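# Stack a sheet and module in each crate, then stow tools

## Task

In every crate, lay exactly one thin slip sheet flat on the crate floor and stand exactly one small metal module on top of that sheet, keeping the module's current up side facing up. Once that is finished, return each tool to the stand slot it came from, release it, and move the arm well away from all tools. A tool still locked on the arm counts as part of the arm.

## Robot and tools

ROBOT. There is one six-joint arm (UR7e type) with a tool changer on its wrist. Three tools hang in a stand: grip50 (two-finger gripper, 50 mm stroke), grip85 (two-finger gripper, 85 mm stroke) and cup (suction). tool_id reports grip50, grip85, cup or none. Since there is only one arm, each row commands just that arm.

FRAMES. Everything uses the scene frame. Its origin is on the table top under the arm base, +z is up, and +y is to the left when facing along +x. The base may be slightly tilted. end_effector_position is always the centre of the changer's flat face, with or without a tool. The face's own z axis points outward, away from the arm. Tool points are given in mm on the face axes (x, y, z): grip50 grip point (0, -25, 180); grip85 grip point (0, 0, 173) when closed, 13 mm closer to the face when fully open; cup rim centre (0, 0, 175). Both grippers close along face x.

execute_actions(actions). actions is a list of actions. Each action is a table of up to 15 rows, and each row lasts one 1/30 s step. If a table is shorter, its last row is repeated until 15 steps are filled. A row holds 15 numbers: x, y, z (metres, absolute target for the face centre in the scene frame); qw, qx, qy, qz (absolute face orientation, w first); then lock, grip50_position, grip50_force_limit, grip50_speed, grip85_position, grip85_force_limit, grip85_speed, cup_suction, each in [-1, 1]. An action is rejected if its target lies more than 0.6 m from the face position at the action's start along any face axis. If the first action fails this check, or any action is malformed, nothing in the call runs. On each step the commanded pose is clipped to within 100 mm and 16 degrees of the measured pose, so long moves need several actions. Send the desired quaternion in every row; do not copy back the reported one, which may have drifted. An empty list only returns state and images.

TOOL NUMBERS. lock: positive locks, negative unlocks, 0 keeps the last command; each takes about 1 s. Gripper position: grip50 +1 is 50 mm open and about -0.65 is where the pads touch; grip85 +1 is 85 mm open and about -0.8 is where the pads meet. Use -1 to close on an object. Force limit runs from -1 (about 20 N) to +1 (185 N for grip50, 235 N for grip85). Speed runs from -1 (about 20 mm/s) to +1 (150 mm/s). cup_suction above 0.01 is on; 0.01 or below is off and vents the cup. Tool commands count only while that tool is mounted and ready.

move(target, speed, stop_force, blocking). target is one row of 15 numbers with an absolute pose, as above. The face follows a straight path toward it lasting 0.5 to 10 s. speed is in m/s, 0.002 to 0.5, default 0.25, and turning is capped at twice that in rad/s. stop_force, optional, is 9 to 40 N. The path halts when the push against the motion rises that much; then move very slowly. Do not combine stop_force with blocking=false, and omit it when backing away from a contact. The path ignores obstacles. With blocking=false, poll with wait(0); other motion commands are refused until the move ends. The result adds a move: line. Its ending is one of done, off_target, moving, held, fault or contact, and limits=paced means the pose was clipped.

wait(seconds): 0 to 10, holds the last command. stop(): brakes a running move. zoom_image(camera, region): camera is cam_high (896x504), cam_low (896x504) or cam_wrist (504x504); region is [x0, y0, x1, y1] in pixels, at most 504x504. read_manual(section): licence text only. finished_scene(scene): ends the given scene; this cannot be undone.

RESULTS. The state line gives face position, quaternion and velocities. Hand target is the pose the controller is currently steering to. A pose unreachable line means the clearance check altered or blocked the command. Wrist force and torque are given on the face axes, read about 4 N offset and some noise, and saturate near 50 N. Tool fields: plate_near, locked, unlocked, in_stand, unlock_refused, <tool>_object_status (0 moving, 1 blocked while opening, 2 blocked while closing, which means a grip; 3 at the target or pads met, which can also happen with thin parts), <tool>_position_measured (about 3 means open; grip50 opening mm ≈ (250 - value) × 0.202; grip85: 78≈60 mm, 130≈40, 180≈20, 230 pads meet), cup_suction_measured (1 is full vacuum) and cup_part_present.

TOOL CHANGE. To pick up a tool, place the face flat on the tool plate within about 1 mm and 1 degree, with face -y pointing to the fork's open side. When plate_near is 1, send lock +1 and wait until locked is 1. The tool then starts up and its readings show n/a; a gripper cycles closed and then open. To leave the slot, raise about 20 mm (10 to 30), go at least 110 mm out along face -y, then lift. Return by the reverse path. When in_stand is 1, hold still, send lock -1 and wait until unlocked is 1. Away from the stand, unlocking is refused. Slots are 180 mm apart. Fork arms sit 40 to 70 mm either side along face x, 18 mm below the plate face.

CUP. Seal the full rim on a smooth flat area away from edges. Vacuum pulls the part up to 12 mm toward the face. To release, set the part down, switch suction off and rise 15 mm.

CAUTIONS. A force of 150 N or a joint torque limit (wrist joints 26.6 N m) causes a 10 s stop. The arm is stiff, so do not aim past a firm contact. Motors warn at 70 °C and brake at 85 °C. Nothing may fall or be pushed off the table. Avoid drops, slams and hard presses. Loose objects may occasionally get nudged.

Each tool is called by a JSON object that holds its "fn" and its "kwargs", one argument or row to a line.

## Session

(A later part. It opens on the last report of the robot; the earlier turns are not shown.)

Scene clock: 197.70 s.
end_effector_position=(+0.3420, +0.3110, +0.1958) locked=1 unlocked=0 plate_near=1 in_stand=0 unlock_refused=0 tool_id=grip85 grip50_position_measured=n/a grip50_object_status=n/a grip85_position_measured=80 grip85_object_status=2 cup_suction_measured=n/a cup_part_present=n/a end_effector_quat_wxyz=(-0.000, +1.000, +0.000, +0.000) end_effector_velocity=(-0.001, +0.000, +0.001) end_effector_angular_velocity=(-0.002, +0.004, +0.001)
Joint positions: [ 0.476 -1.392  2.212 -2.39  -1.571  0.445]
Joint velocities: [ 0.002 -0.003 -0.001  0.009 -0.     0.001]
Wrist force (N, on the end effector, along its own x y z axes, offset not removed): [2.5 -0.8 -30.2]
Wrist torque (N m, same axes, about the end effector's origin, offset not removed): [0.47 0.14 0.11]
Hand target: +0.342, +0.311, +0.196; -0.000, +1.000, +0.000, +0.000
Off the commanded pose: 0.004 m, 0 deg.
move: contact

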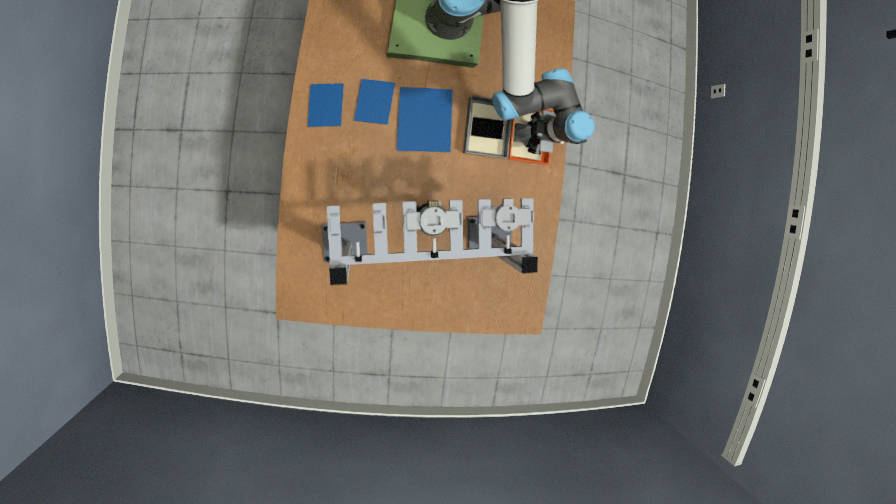

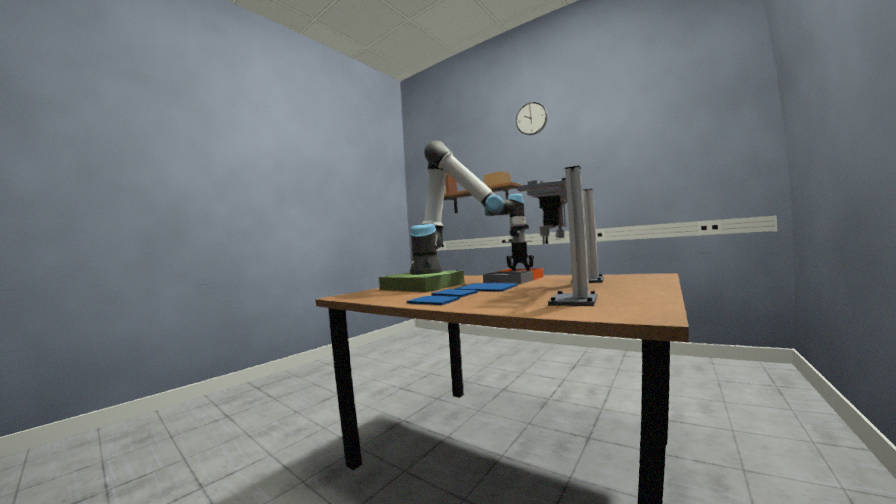

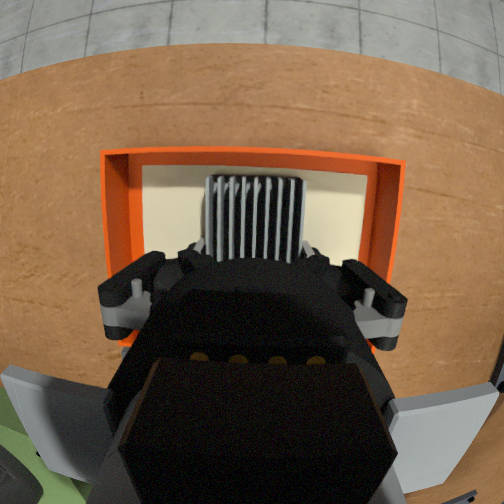

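{"fn": "move", "kwargs": {
  "target": [0.342,0.311,0.1962,0,1,0,0,0,1,0,0,1,-0.5,0,0]
}}

{"fn": "move", "kwargs": {
  "target": [0.342,0.311,0.26,0,1,0,0,0,1,0,0,1,-0.5,0,0],
  "speed": 0.1
}}

{"fn": "move", "kwargs": {
  "target": [0.49,-0.2167,0.38,0,0.66,0.751,0,0,1,0,0,1,-0.5,0,0]
}}

{"fn": "move", "kwargs": {
  "target": [0.644,-0.1968,0.38,0,0.66,0.751,0,0,1,0,0,1,-0.5,0,0],
  "speed": 0.1
}}

{"fn": "move", "kwargs": {
  "target": [0.644,-0.1968,0.3608,0,0.66,0.751,0,0,1,0,0,1,-0.5,0,0],
  "speed": 0.015
}}

{"fn": "execute_actions", "kwargs": {
  "actions": [
    [[0.644,-0.1968,0.3608,0,0.66,0.751,0,-1,1,0,0,1,-0.5,0,0]],
    [[0.644,-0.1968,0.3608,0,0.66,0.751,0,-1,1,0,0,1,-0.5,0,0]],
    [[0.644,-0.1968,0.3608,0,0.66,0.751,0,-1,1,0,0,1,-0.5,0,0]]
  ]
}}

{"fn": "move", "kwargs": {
  "target": [0.644,-0.1968,0.385,0,0.66,0.751,0,0,1,0,0,1,-0.5,0,0],
  "speed": 0.05
}}

Scene clock: 202.33 s.
end_effector_position=(+0.3420, +0.3110, +0.1962) locked=1 unlocked=0 plate_near=1 in_stand=0 unlock_refused=0 tool_id=grip85 grip50_position_measured=n/a grip50_object_status=n/a grip85_position_measured=3 grip85_object_status=3 cup_suction_measured=n/a cup_part_present=n/a end_effector_quat_wxyz=(+0.000, +1.000, +0.000, +0.000) end_effector_velocity=(+0.000, +0.000, +0.000) end_effector_angular_velocity=(+0.001, -0.001, +0.001)
Joint positions: [ 0.476 -1.393  2.212 -2.389 -1.571  0.445]
Joint velocities: [ 0.    -0.    -0.    -0.001  0.    -0.001]
Wrist force (N, on the end effector, along its own x y z axes, offset not removed): [-1.6 -1.0 -2.4]
Wrist torque (N m, same axes, about the end effector's origin, offset not removed): [0.03 0.03 0.05]
Hand target: +0.342, +0.311, +0.196; +0.000, +1.000, -0.000, +0.000
Off the commanded pose: 0.000 m, 0 deg.
move: done

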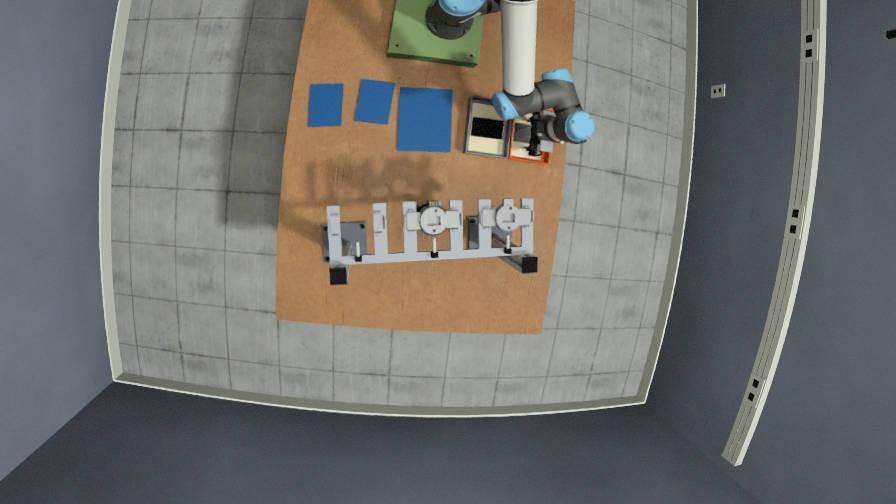

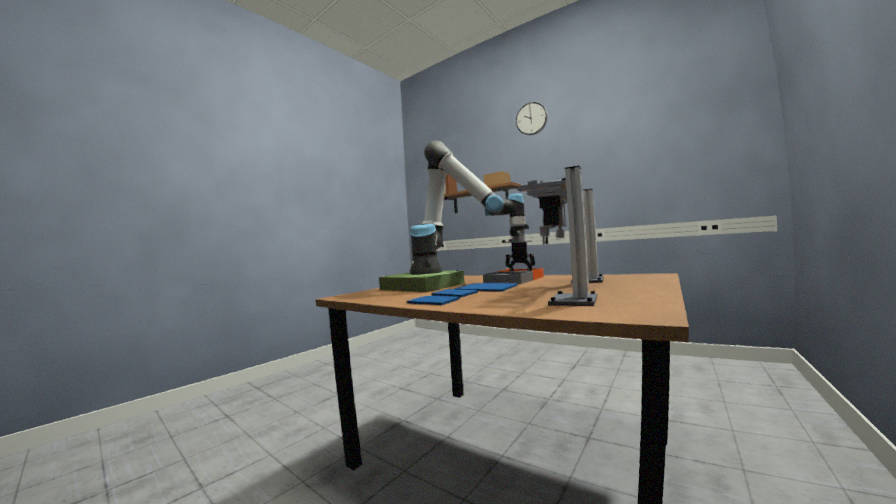

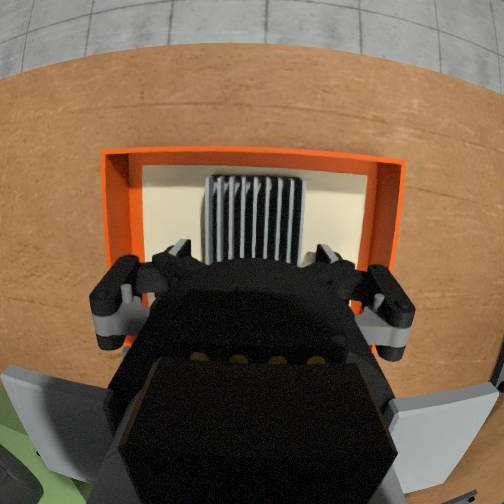

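Scene clock: 203.40 s.
end_effector_position=(+0.3420, +0.3111, +0.2597) locked=1 unlocked=0 plate_near=1 in_stand=0 unlock_refused=0 tool_id=grip85 grip50_position_measured=n/a grip50_object_status=n/a grip85_position_measured=3 grip85_object_status=3 cup_suction_measured=n/a cup_part_present=n/a end_effector_quat_wxyz=(+0.000, +1.000, -0.000, +0.000) end_effector_velocity=(-0.000, +0.000, +0.002) end_effector_angular_velocity=(-0.000, +0.001, +0.001)
Joint positions: [ 0.476 -1.513  2.136 -2.194 -1.571  0.446]
Joint velocities: [ 0.    -0.003 -0.003  0.007  0.    -0.   ]
Wrist force (N, on the end effector, along its own x y z axes, offset not removed): [1.4 2.2 -1.9]
Wrist torque (N m, same axes, about the end effector's origin, offset not removed): [0.14 -0.05 0.12]
Hand target: +0.342, +0.311, +0.260; -0.000, +1.000, -0.000, +0.000
Off the commanded pose: 0.000 m, 0 deg.
move: done

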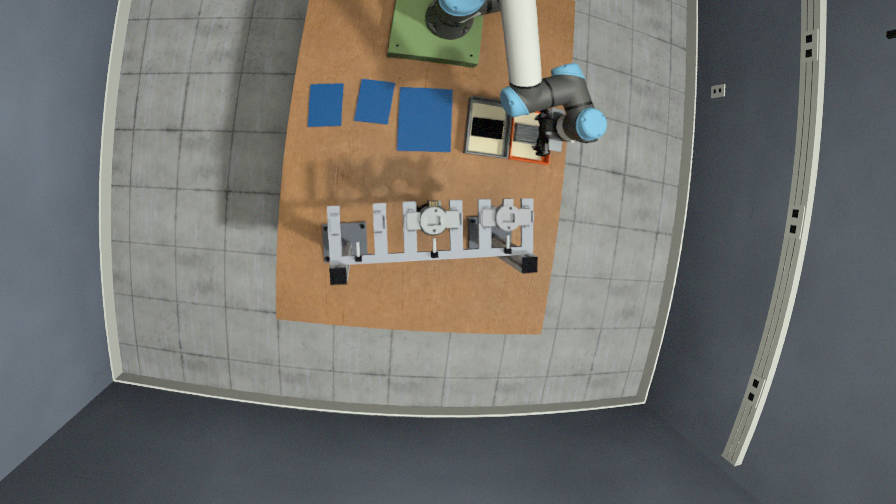

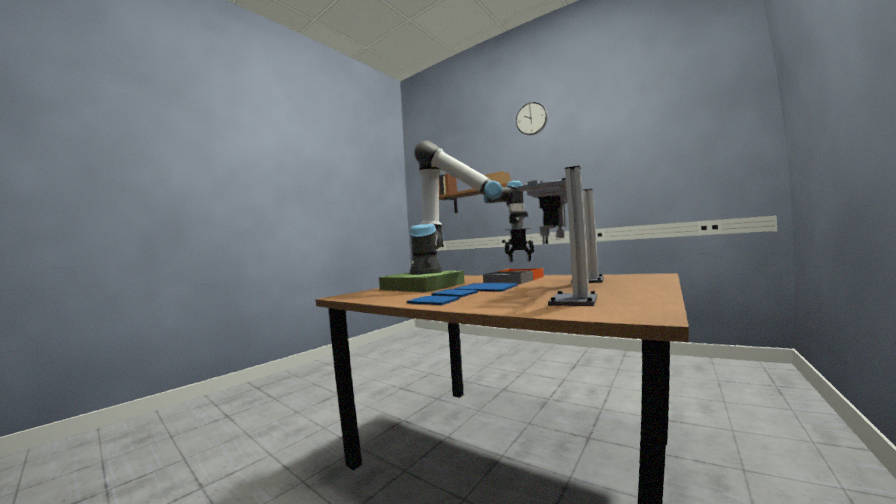

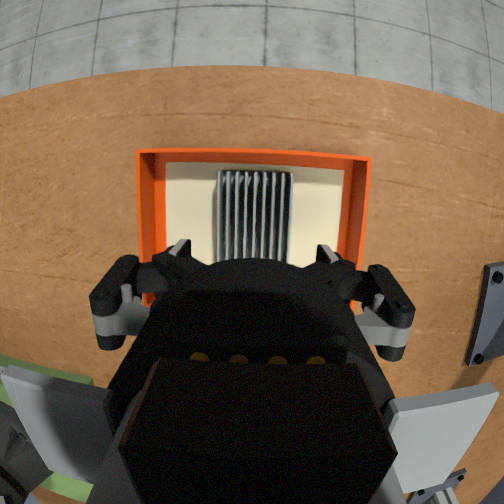

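Scene clock: 207.30 s.
end_effector_position=(+0.4912, -0.2155, +0.3799) locked=1 unlocked=0 plate_near=1 in_stand=0 unlock_refused=0 tool_id=grip85 grip50_position_measured=n/a grip50_object_status=n/a grip85_position_measured=3 grip85_object_status=3 cup_suction_measured=n/a cup_part_present=n/a end_effector_quat_wxyz=(+0.000, +0.660, +0.751, +0.002) end_effector_velocity=(+0.001, -0.002, +0.001) end_effector_angular_velocity=(+0.000, +0.000, +0.008)
Joint positions: [-0.635 -1.47   1.747 -1.848 -1.568 -2.364]
Joint velocities: [-0.001  0.003 -0.005  0.002 -0.    -0.009]
Wrist force (N, on the end effector, along its own x y z axes, offset not removed): [-2.2 0.8 -2.2]
Wrist torque (N m, same axes, about the end effector's origin, offset not removed): [0.12 0.23 -0.09]
Hand target: +0.491, -0.216, +0.380; -0.000, +0.660, +0.751, +0.002
Off the commanded pose: 0.002 m, 0 deg.
move: done

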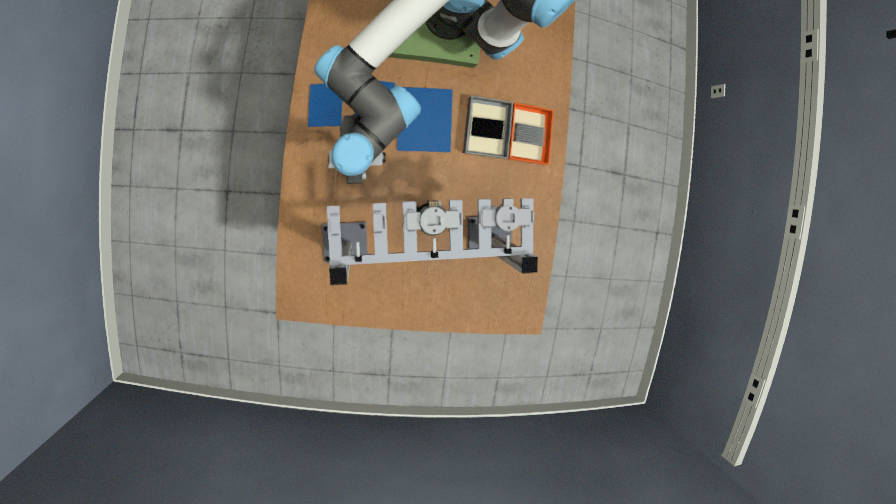

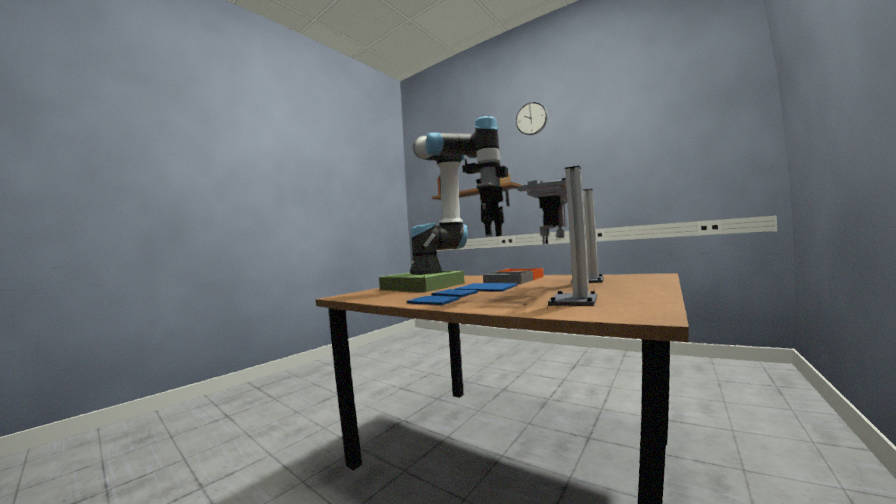

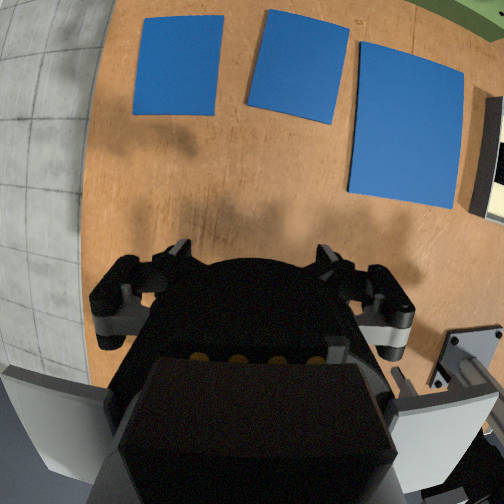

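Scene clock: 209.30 s.
end_effector_position=(+0.6438, -0.1967, +0.3801) locked=1 unlocked=0 plate_near=1 in_stand=0 unlock_refused=0 tool_id=grip85 grip50_position_measured=n/a grip50_object_status=n/a grip85_position_measured=3 grip85_object_status=3 cup_suction_measured=n/a cup_part_present=n/a end_effector_quat_wxyz=(-0.000, +0.660, +0.751, -0.000) end_effector_velocity=(+0.001, -0.001, +0.000) end_effector_angular_velocity=(-0.000, -0.001, -0.001)
Joint positions: [-0.465 -1.147  1.331 -1.754 -1.572 -2.195]
Joint velocities: [-0.     0.003 -0.006  0.002  0.     0.001]
Wrist force (N, on the end effector, along its own x y z axes, offset not removed): [-0.4 -0.8 -5.2]
Wrist torque (N m, same axes, about the end effector's origin, offset not removed): [0.01 -0.03 0.11]
Hand target: +0.644, -0.197, +0.380; -0.000, +0.660, +0.751, -0.000
Off the commanded pose: 0.000 m, 0 deg.
move: done

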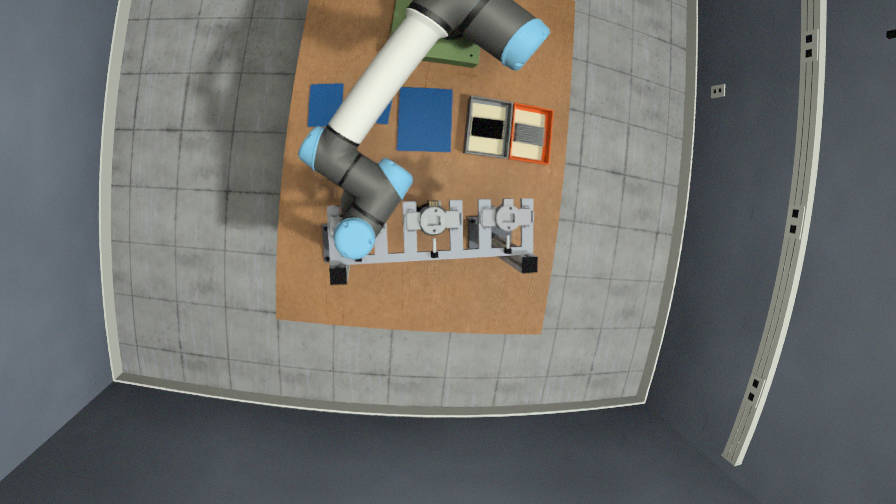

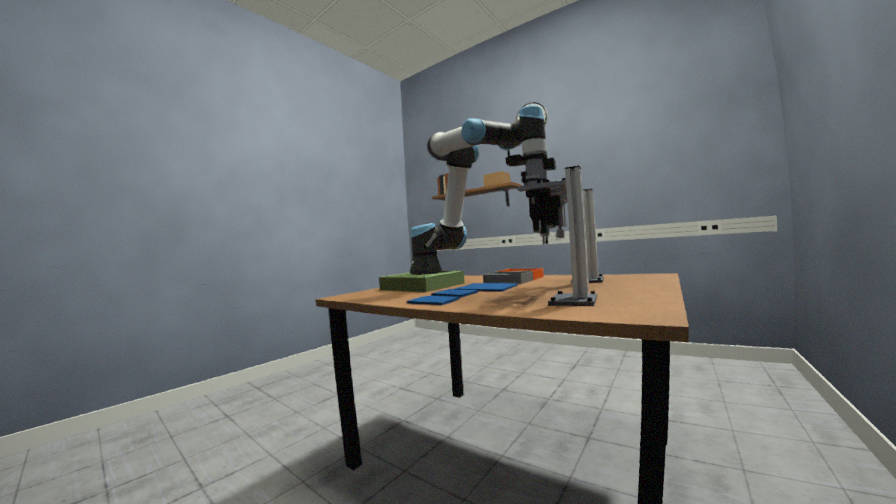

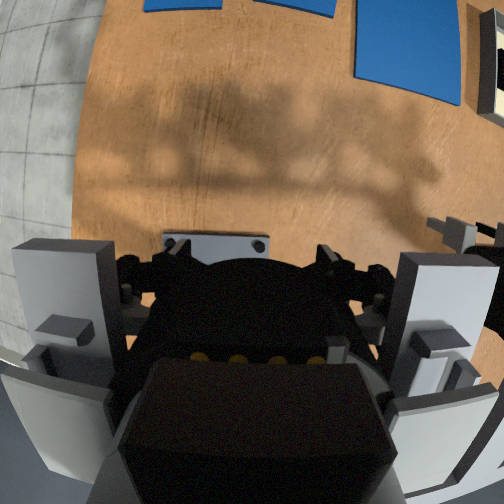

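Scene clock: 210.83 s.
end_effector_position=(+0.6440, -0.1968, +0.3609) locked=1 unlocked=0 plate_near=1 in_stand=1 unlock_refused=0 tool_id=grip85 grip50_position_measured=n/a grip50_object_status=n/a grip85_position_measured=3 grip85_object_status=3 cup_suction_measured=n/a cup_part_present=n/a end_effector_quat_wxyz=(-0.000, +0.660, +0.751, +0.000) end_effector_velocity=(+0.000, +0.001, -0.001) end_effector_angular_velocity=(-0.001, -0.001, +0.002)
Joint positions: [-0.465 -1.137  1.366 -1.8   -1.571 -2.195]
Joint velocities: [ 0.001  0.     0.003 -0.004 -0.    -0.001]
Wrist force (N, on the end effector, along its own x y z axes, offset not removed): [-4.0 1.6 -5.0]
Wrist torque (N m, same axes, about the end effector's origin, offset not removed): [0.09 0.32 0.01]
Hand target: +0.644, -0.197, +0.361; -0.000, +0.660, +0.751, -0.000
Off the commanded pose: 0.000 m, 0 deg.
move: done

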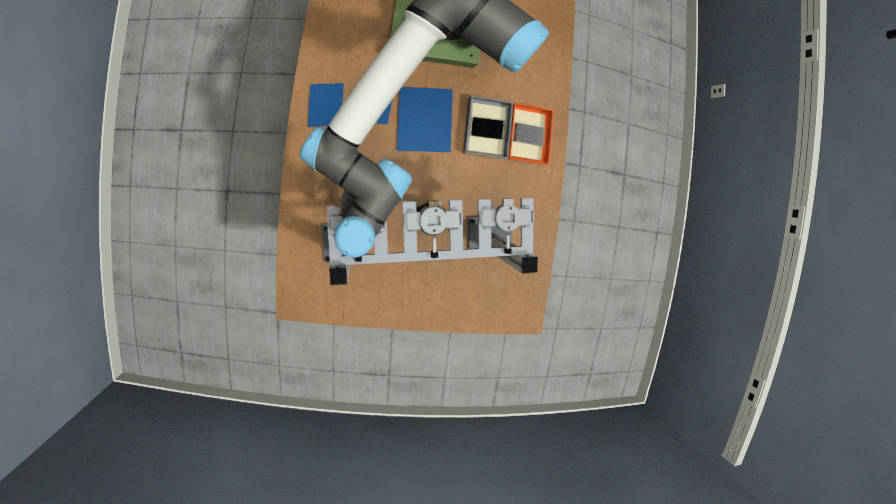

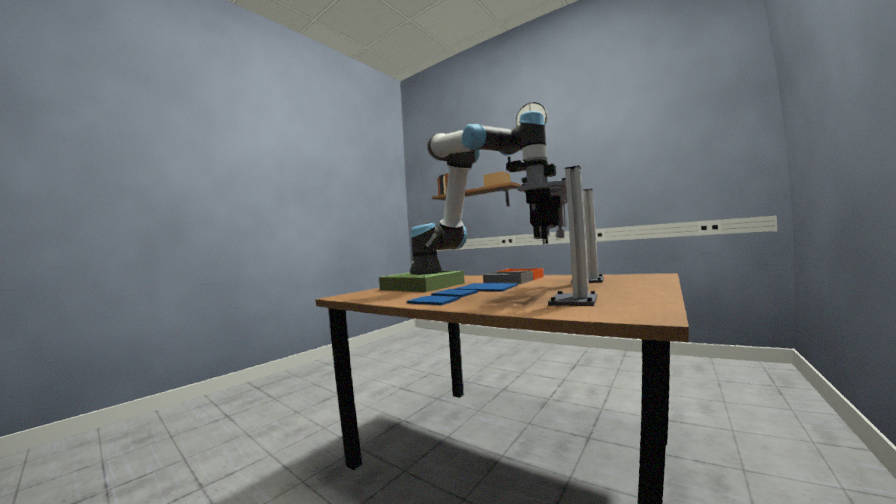

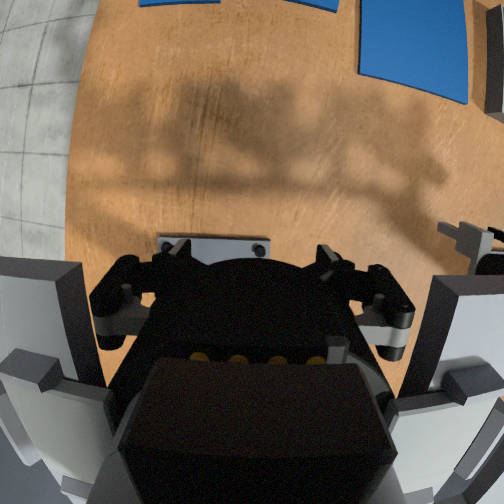

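Scene clock: 212.33 s.
end_effector_position=(+0.6440, -0.1968, +0.3608) locked=0 unlocked=1 plate_near=1 in_stand=1 unlock_refused=0 tool_id=none grip50_position_measured=n/a grip50_object_status=n/a grip85_position_measured=n/a grip85_object_status=n/a cup_suction_measured=n/a cup_part_present=n/a end_effector_quat_wxyz=(+0.000, +0.660, +0.751, +0.000) end_effector_velocity=(+0.000, -0.000, -0.000) end_effector_angular_velocity=(-0.000, -0.000, -0.000)
Joint positions: [-0.465 -1.137  1.367 -1.8   -1.571 -2.195]
Joint velocities: [-0.  0. -0. -0. -0. -0.]
Wrist force (N, on the end effector, along its own x y z axes, offset not removed): [0.9 0.0 -4.1]
Wrist torque (N m, same axes, about the end effector's origin, offset not removed): [0.01 -0.23 0.05]
Hand target: +0.644, -0.197, +0.361; +0.000, +0.660, +0.751, +0.000
Off the commanded pose: 0.000 m, 0 deg.

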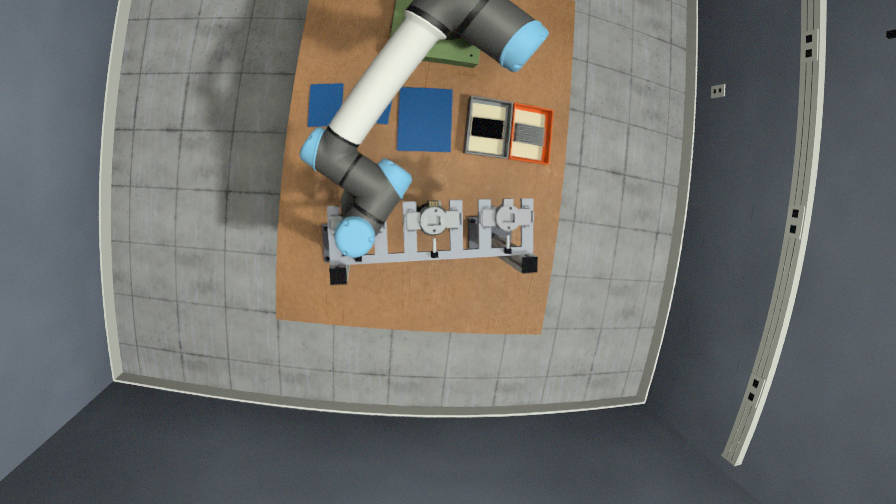

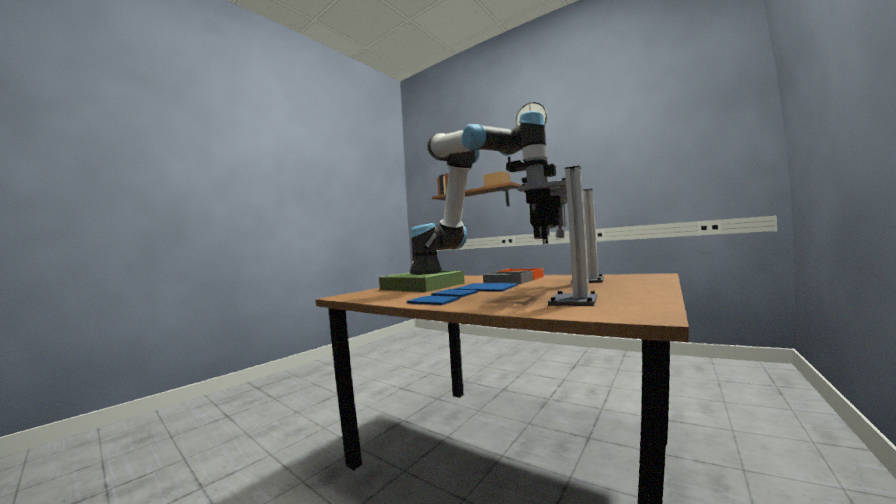

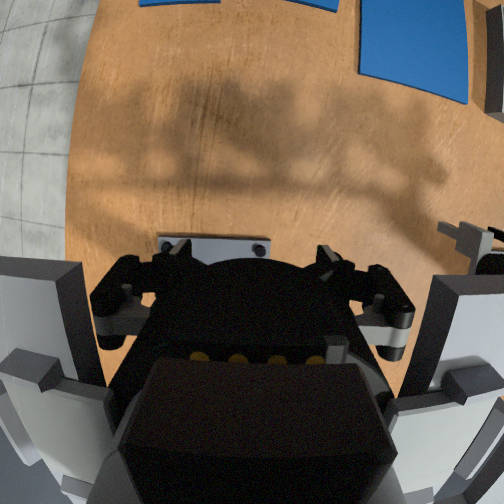

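Scene clock: 213.20 s.
end_effector_position=(+0.6440, -0.1968, +0.3849) locked=0 unlocked=1 plate_near=0 in_stand=0 unlock_refused=0 tool_id=none grip50_position_measured=n/a grip50_object_status=n/a grip85_position_measured=n/a grip85_object_status=n/a cup_suction_measured=n/a cup_part_present=n/a end_effector_quat_wxyz=(+0.000, +0.660, +0.751, +0.000) end_effector_velocity=(-0.000, +0.000, +0.002) end_effector_angular_velocity=(-0.001, +0.000, +0.000)
Joint positions: [-0.465 -1.149  1.321 -1.743 -1.571 -2.195]
Joint velocities: [ 0.    -0.001 -0.003  0.004 -0.001  0.   ]
Wrist force (N, on the end effector, along its own x y z axes, offset not removed): [-2.7 -2.1 -2.2]
Wrist torque (N m, same axes, about the end effector's origin, offset not removed): [-0.04 0.19 0.16]
Hand target: +0.644, -0.197, +0.385; +0.000, +0.660, +0.751, +0.000
Off the commanded pose: 0.000 m, 0 deg.
move: done

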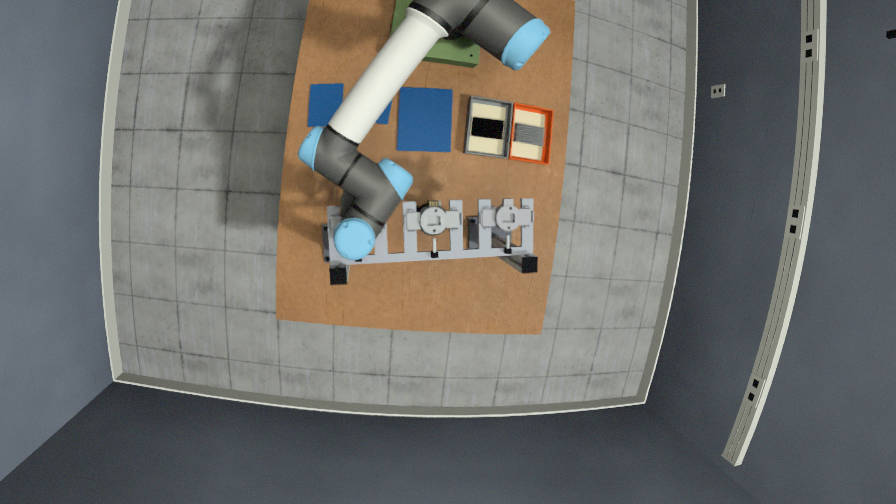

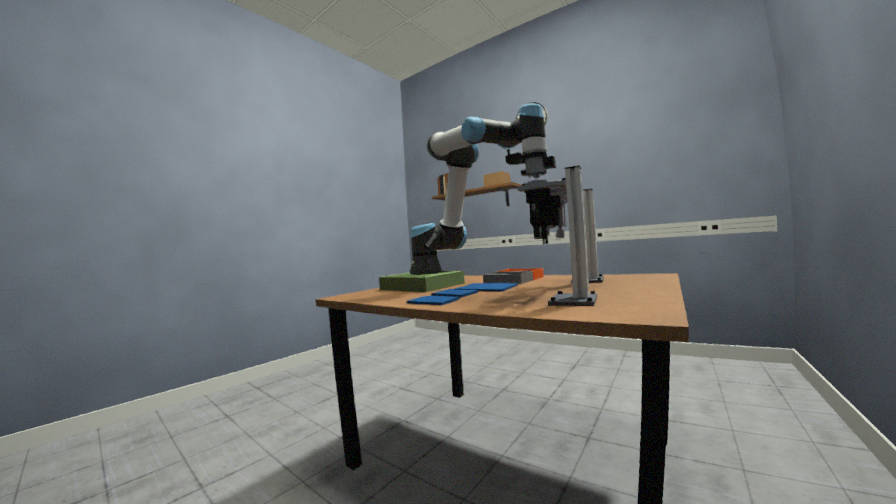

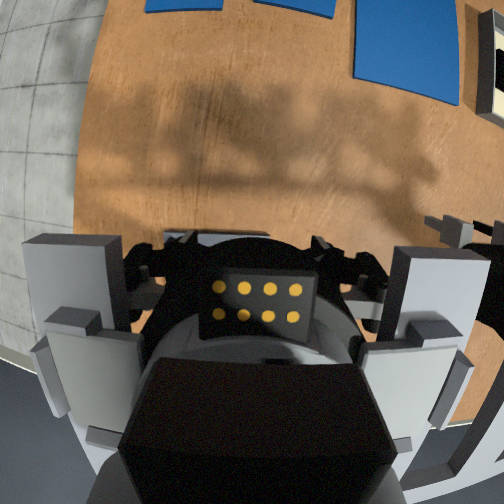

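{"fn": "move", "kwargs": {
  "target": [0.38,-0.15,0.52,0,0.66,0.751,0,0,1,0,0,1,-0.5,0,0]
}}

{"fn": "finished_scene", "kwargs": {
  "scene": 1
}}

Scene clock: 216.23 s.
end_effector_position=(+0.3802, -0.1503, +0.5197) locked=0 unlocked=1 plate_near=0 in_stand=0 unlock_refused=0 tool_id=none grip50_position_measured=n/a grip50_object_status=n/a grip85_position_measured=n/a grip85_object_status=n/a cup_suction_measured=n/a cup_part_present=n/a end_effector_quat_wxyz=(+0.000, +0.660, +0.751, +0.000) end_effector_velocity=(-0.001, +0.000, +0.001) end_effector_angular_velocity=(+0.001, +0.000, +0.001)
Joint positions: [-0.678 -1.815  1.705 -1.461 -1.571 -2.408]
Joint velocities: [-0.002 -0.003  0.     0.004  0.    -0.003]
Wrist force (N, on the end effector, along its own x y z axes, offset not removed): [-1.0 0.6 -1.3]
Wrist torque (N m, same axes, about the end effector's origin, offset not removed): [0.11 0.08 -0.03]
Hand target: +0.380, -0.150, +0.520; +0.000, +0.660, +0.751, +0.000
Off the commanded pose: 0.001 m, 0 deg.
move: done

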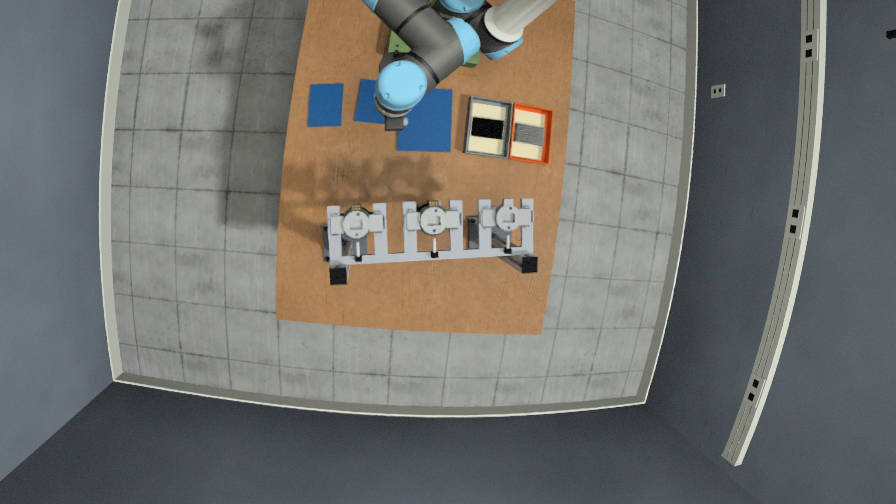

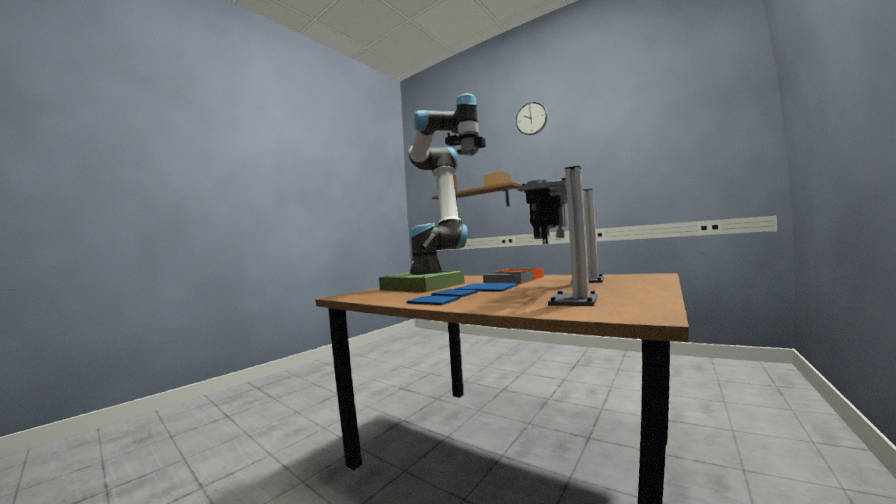

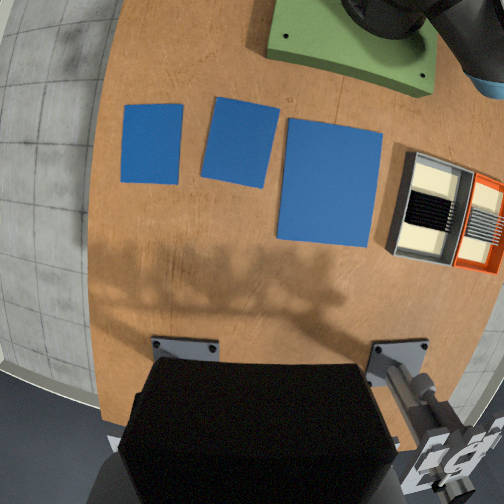

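The scene is finished: the task was done.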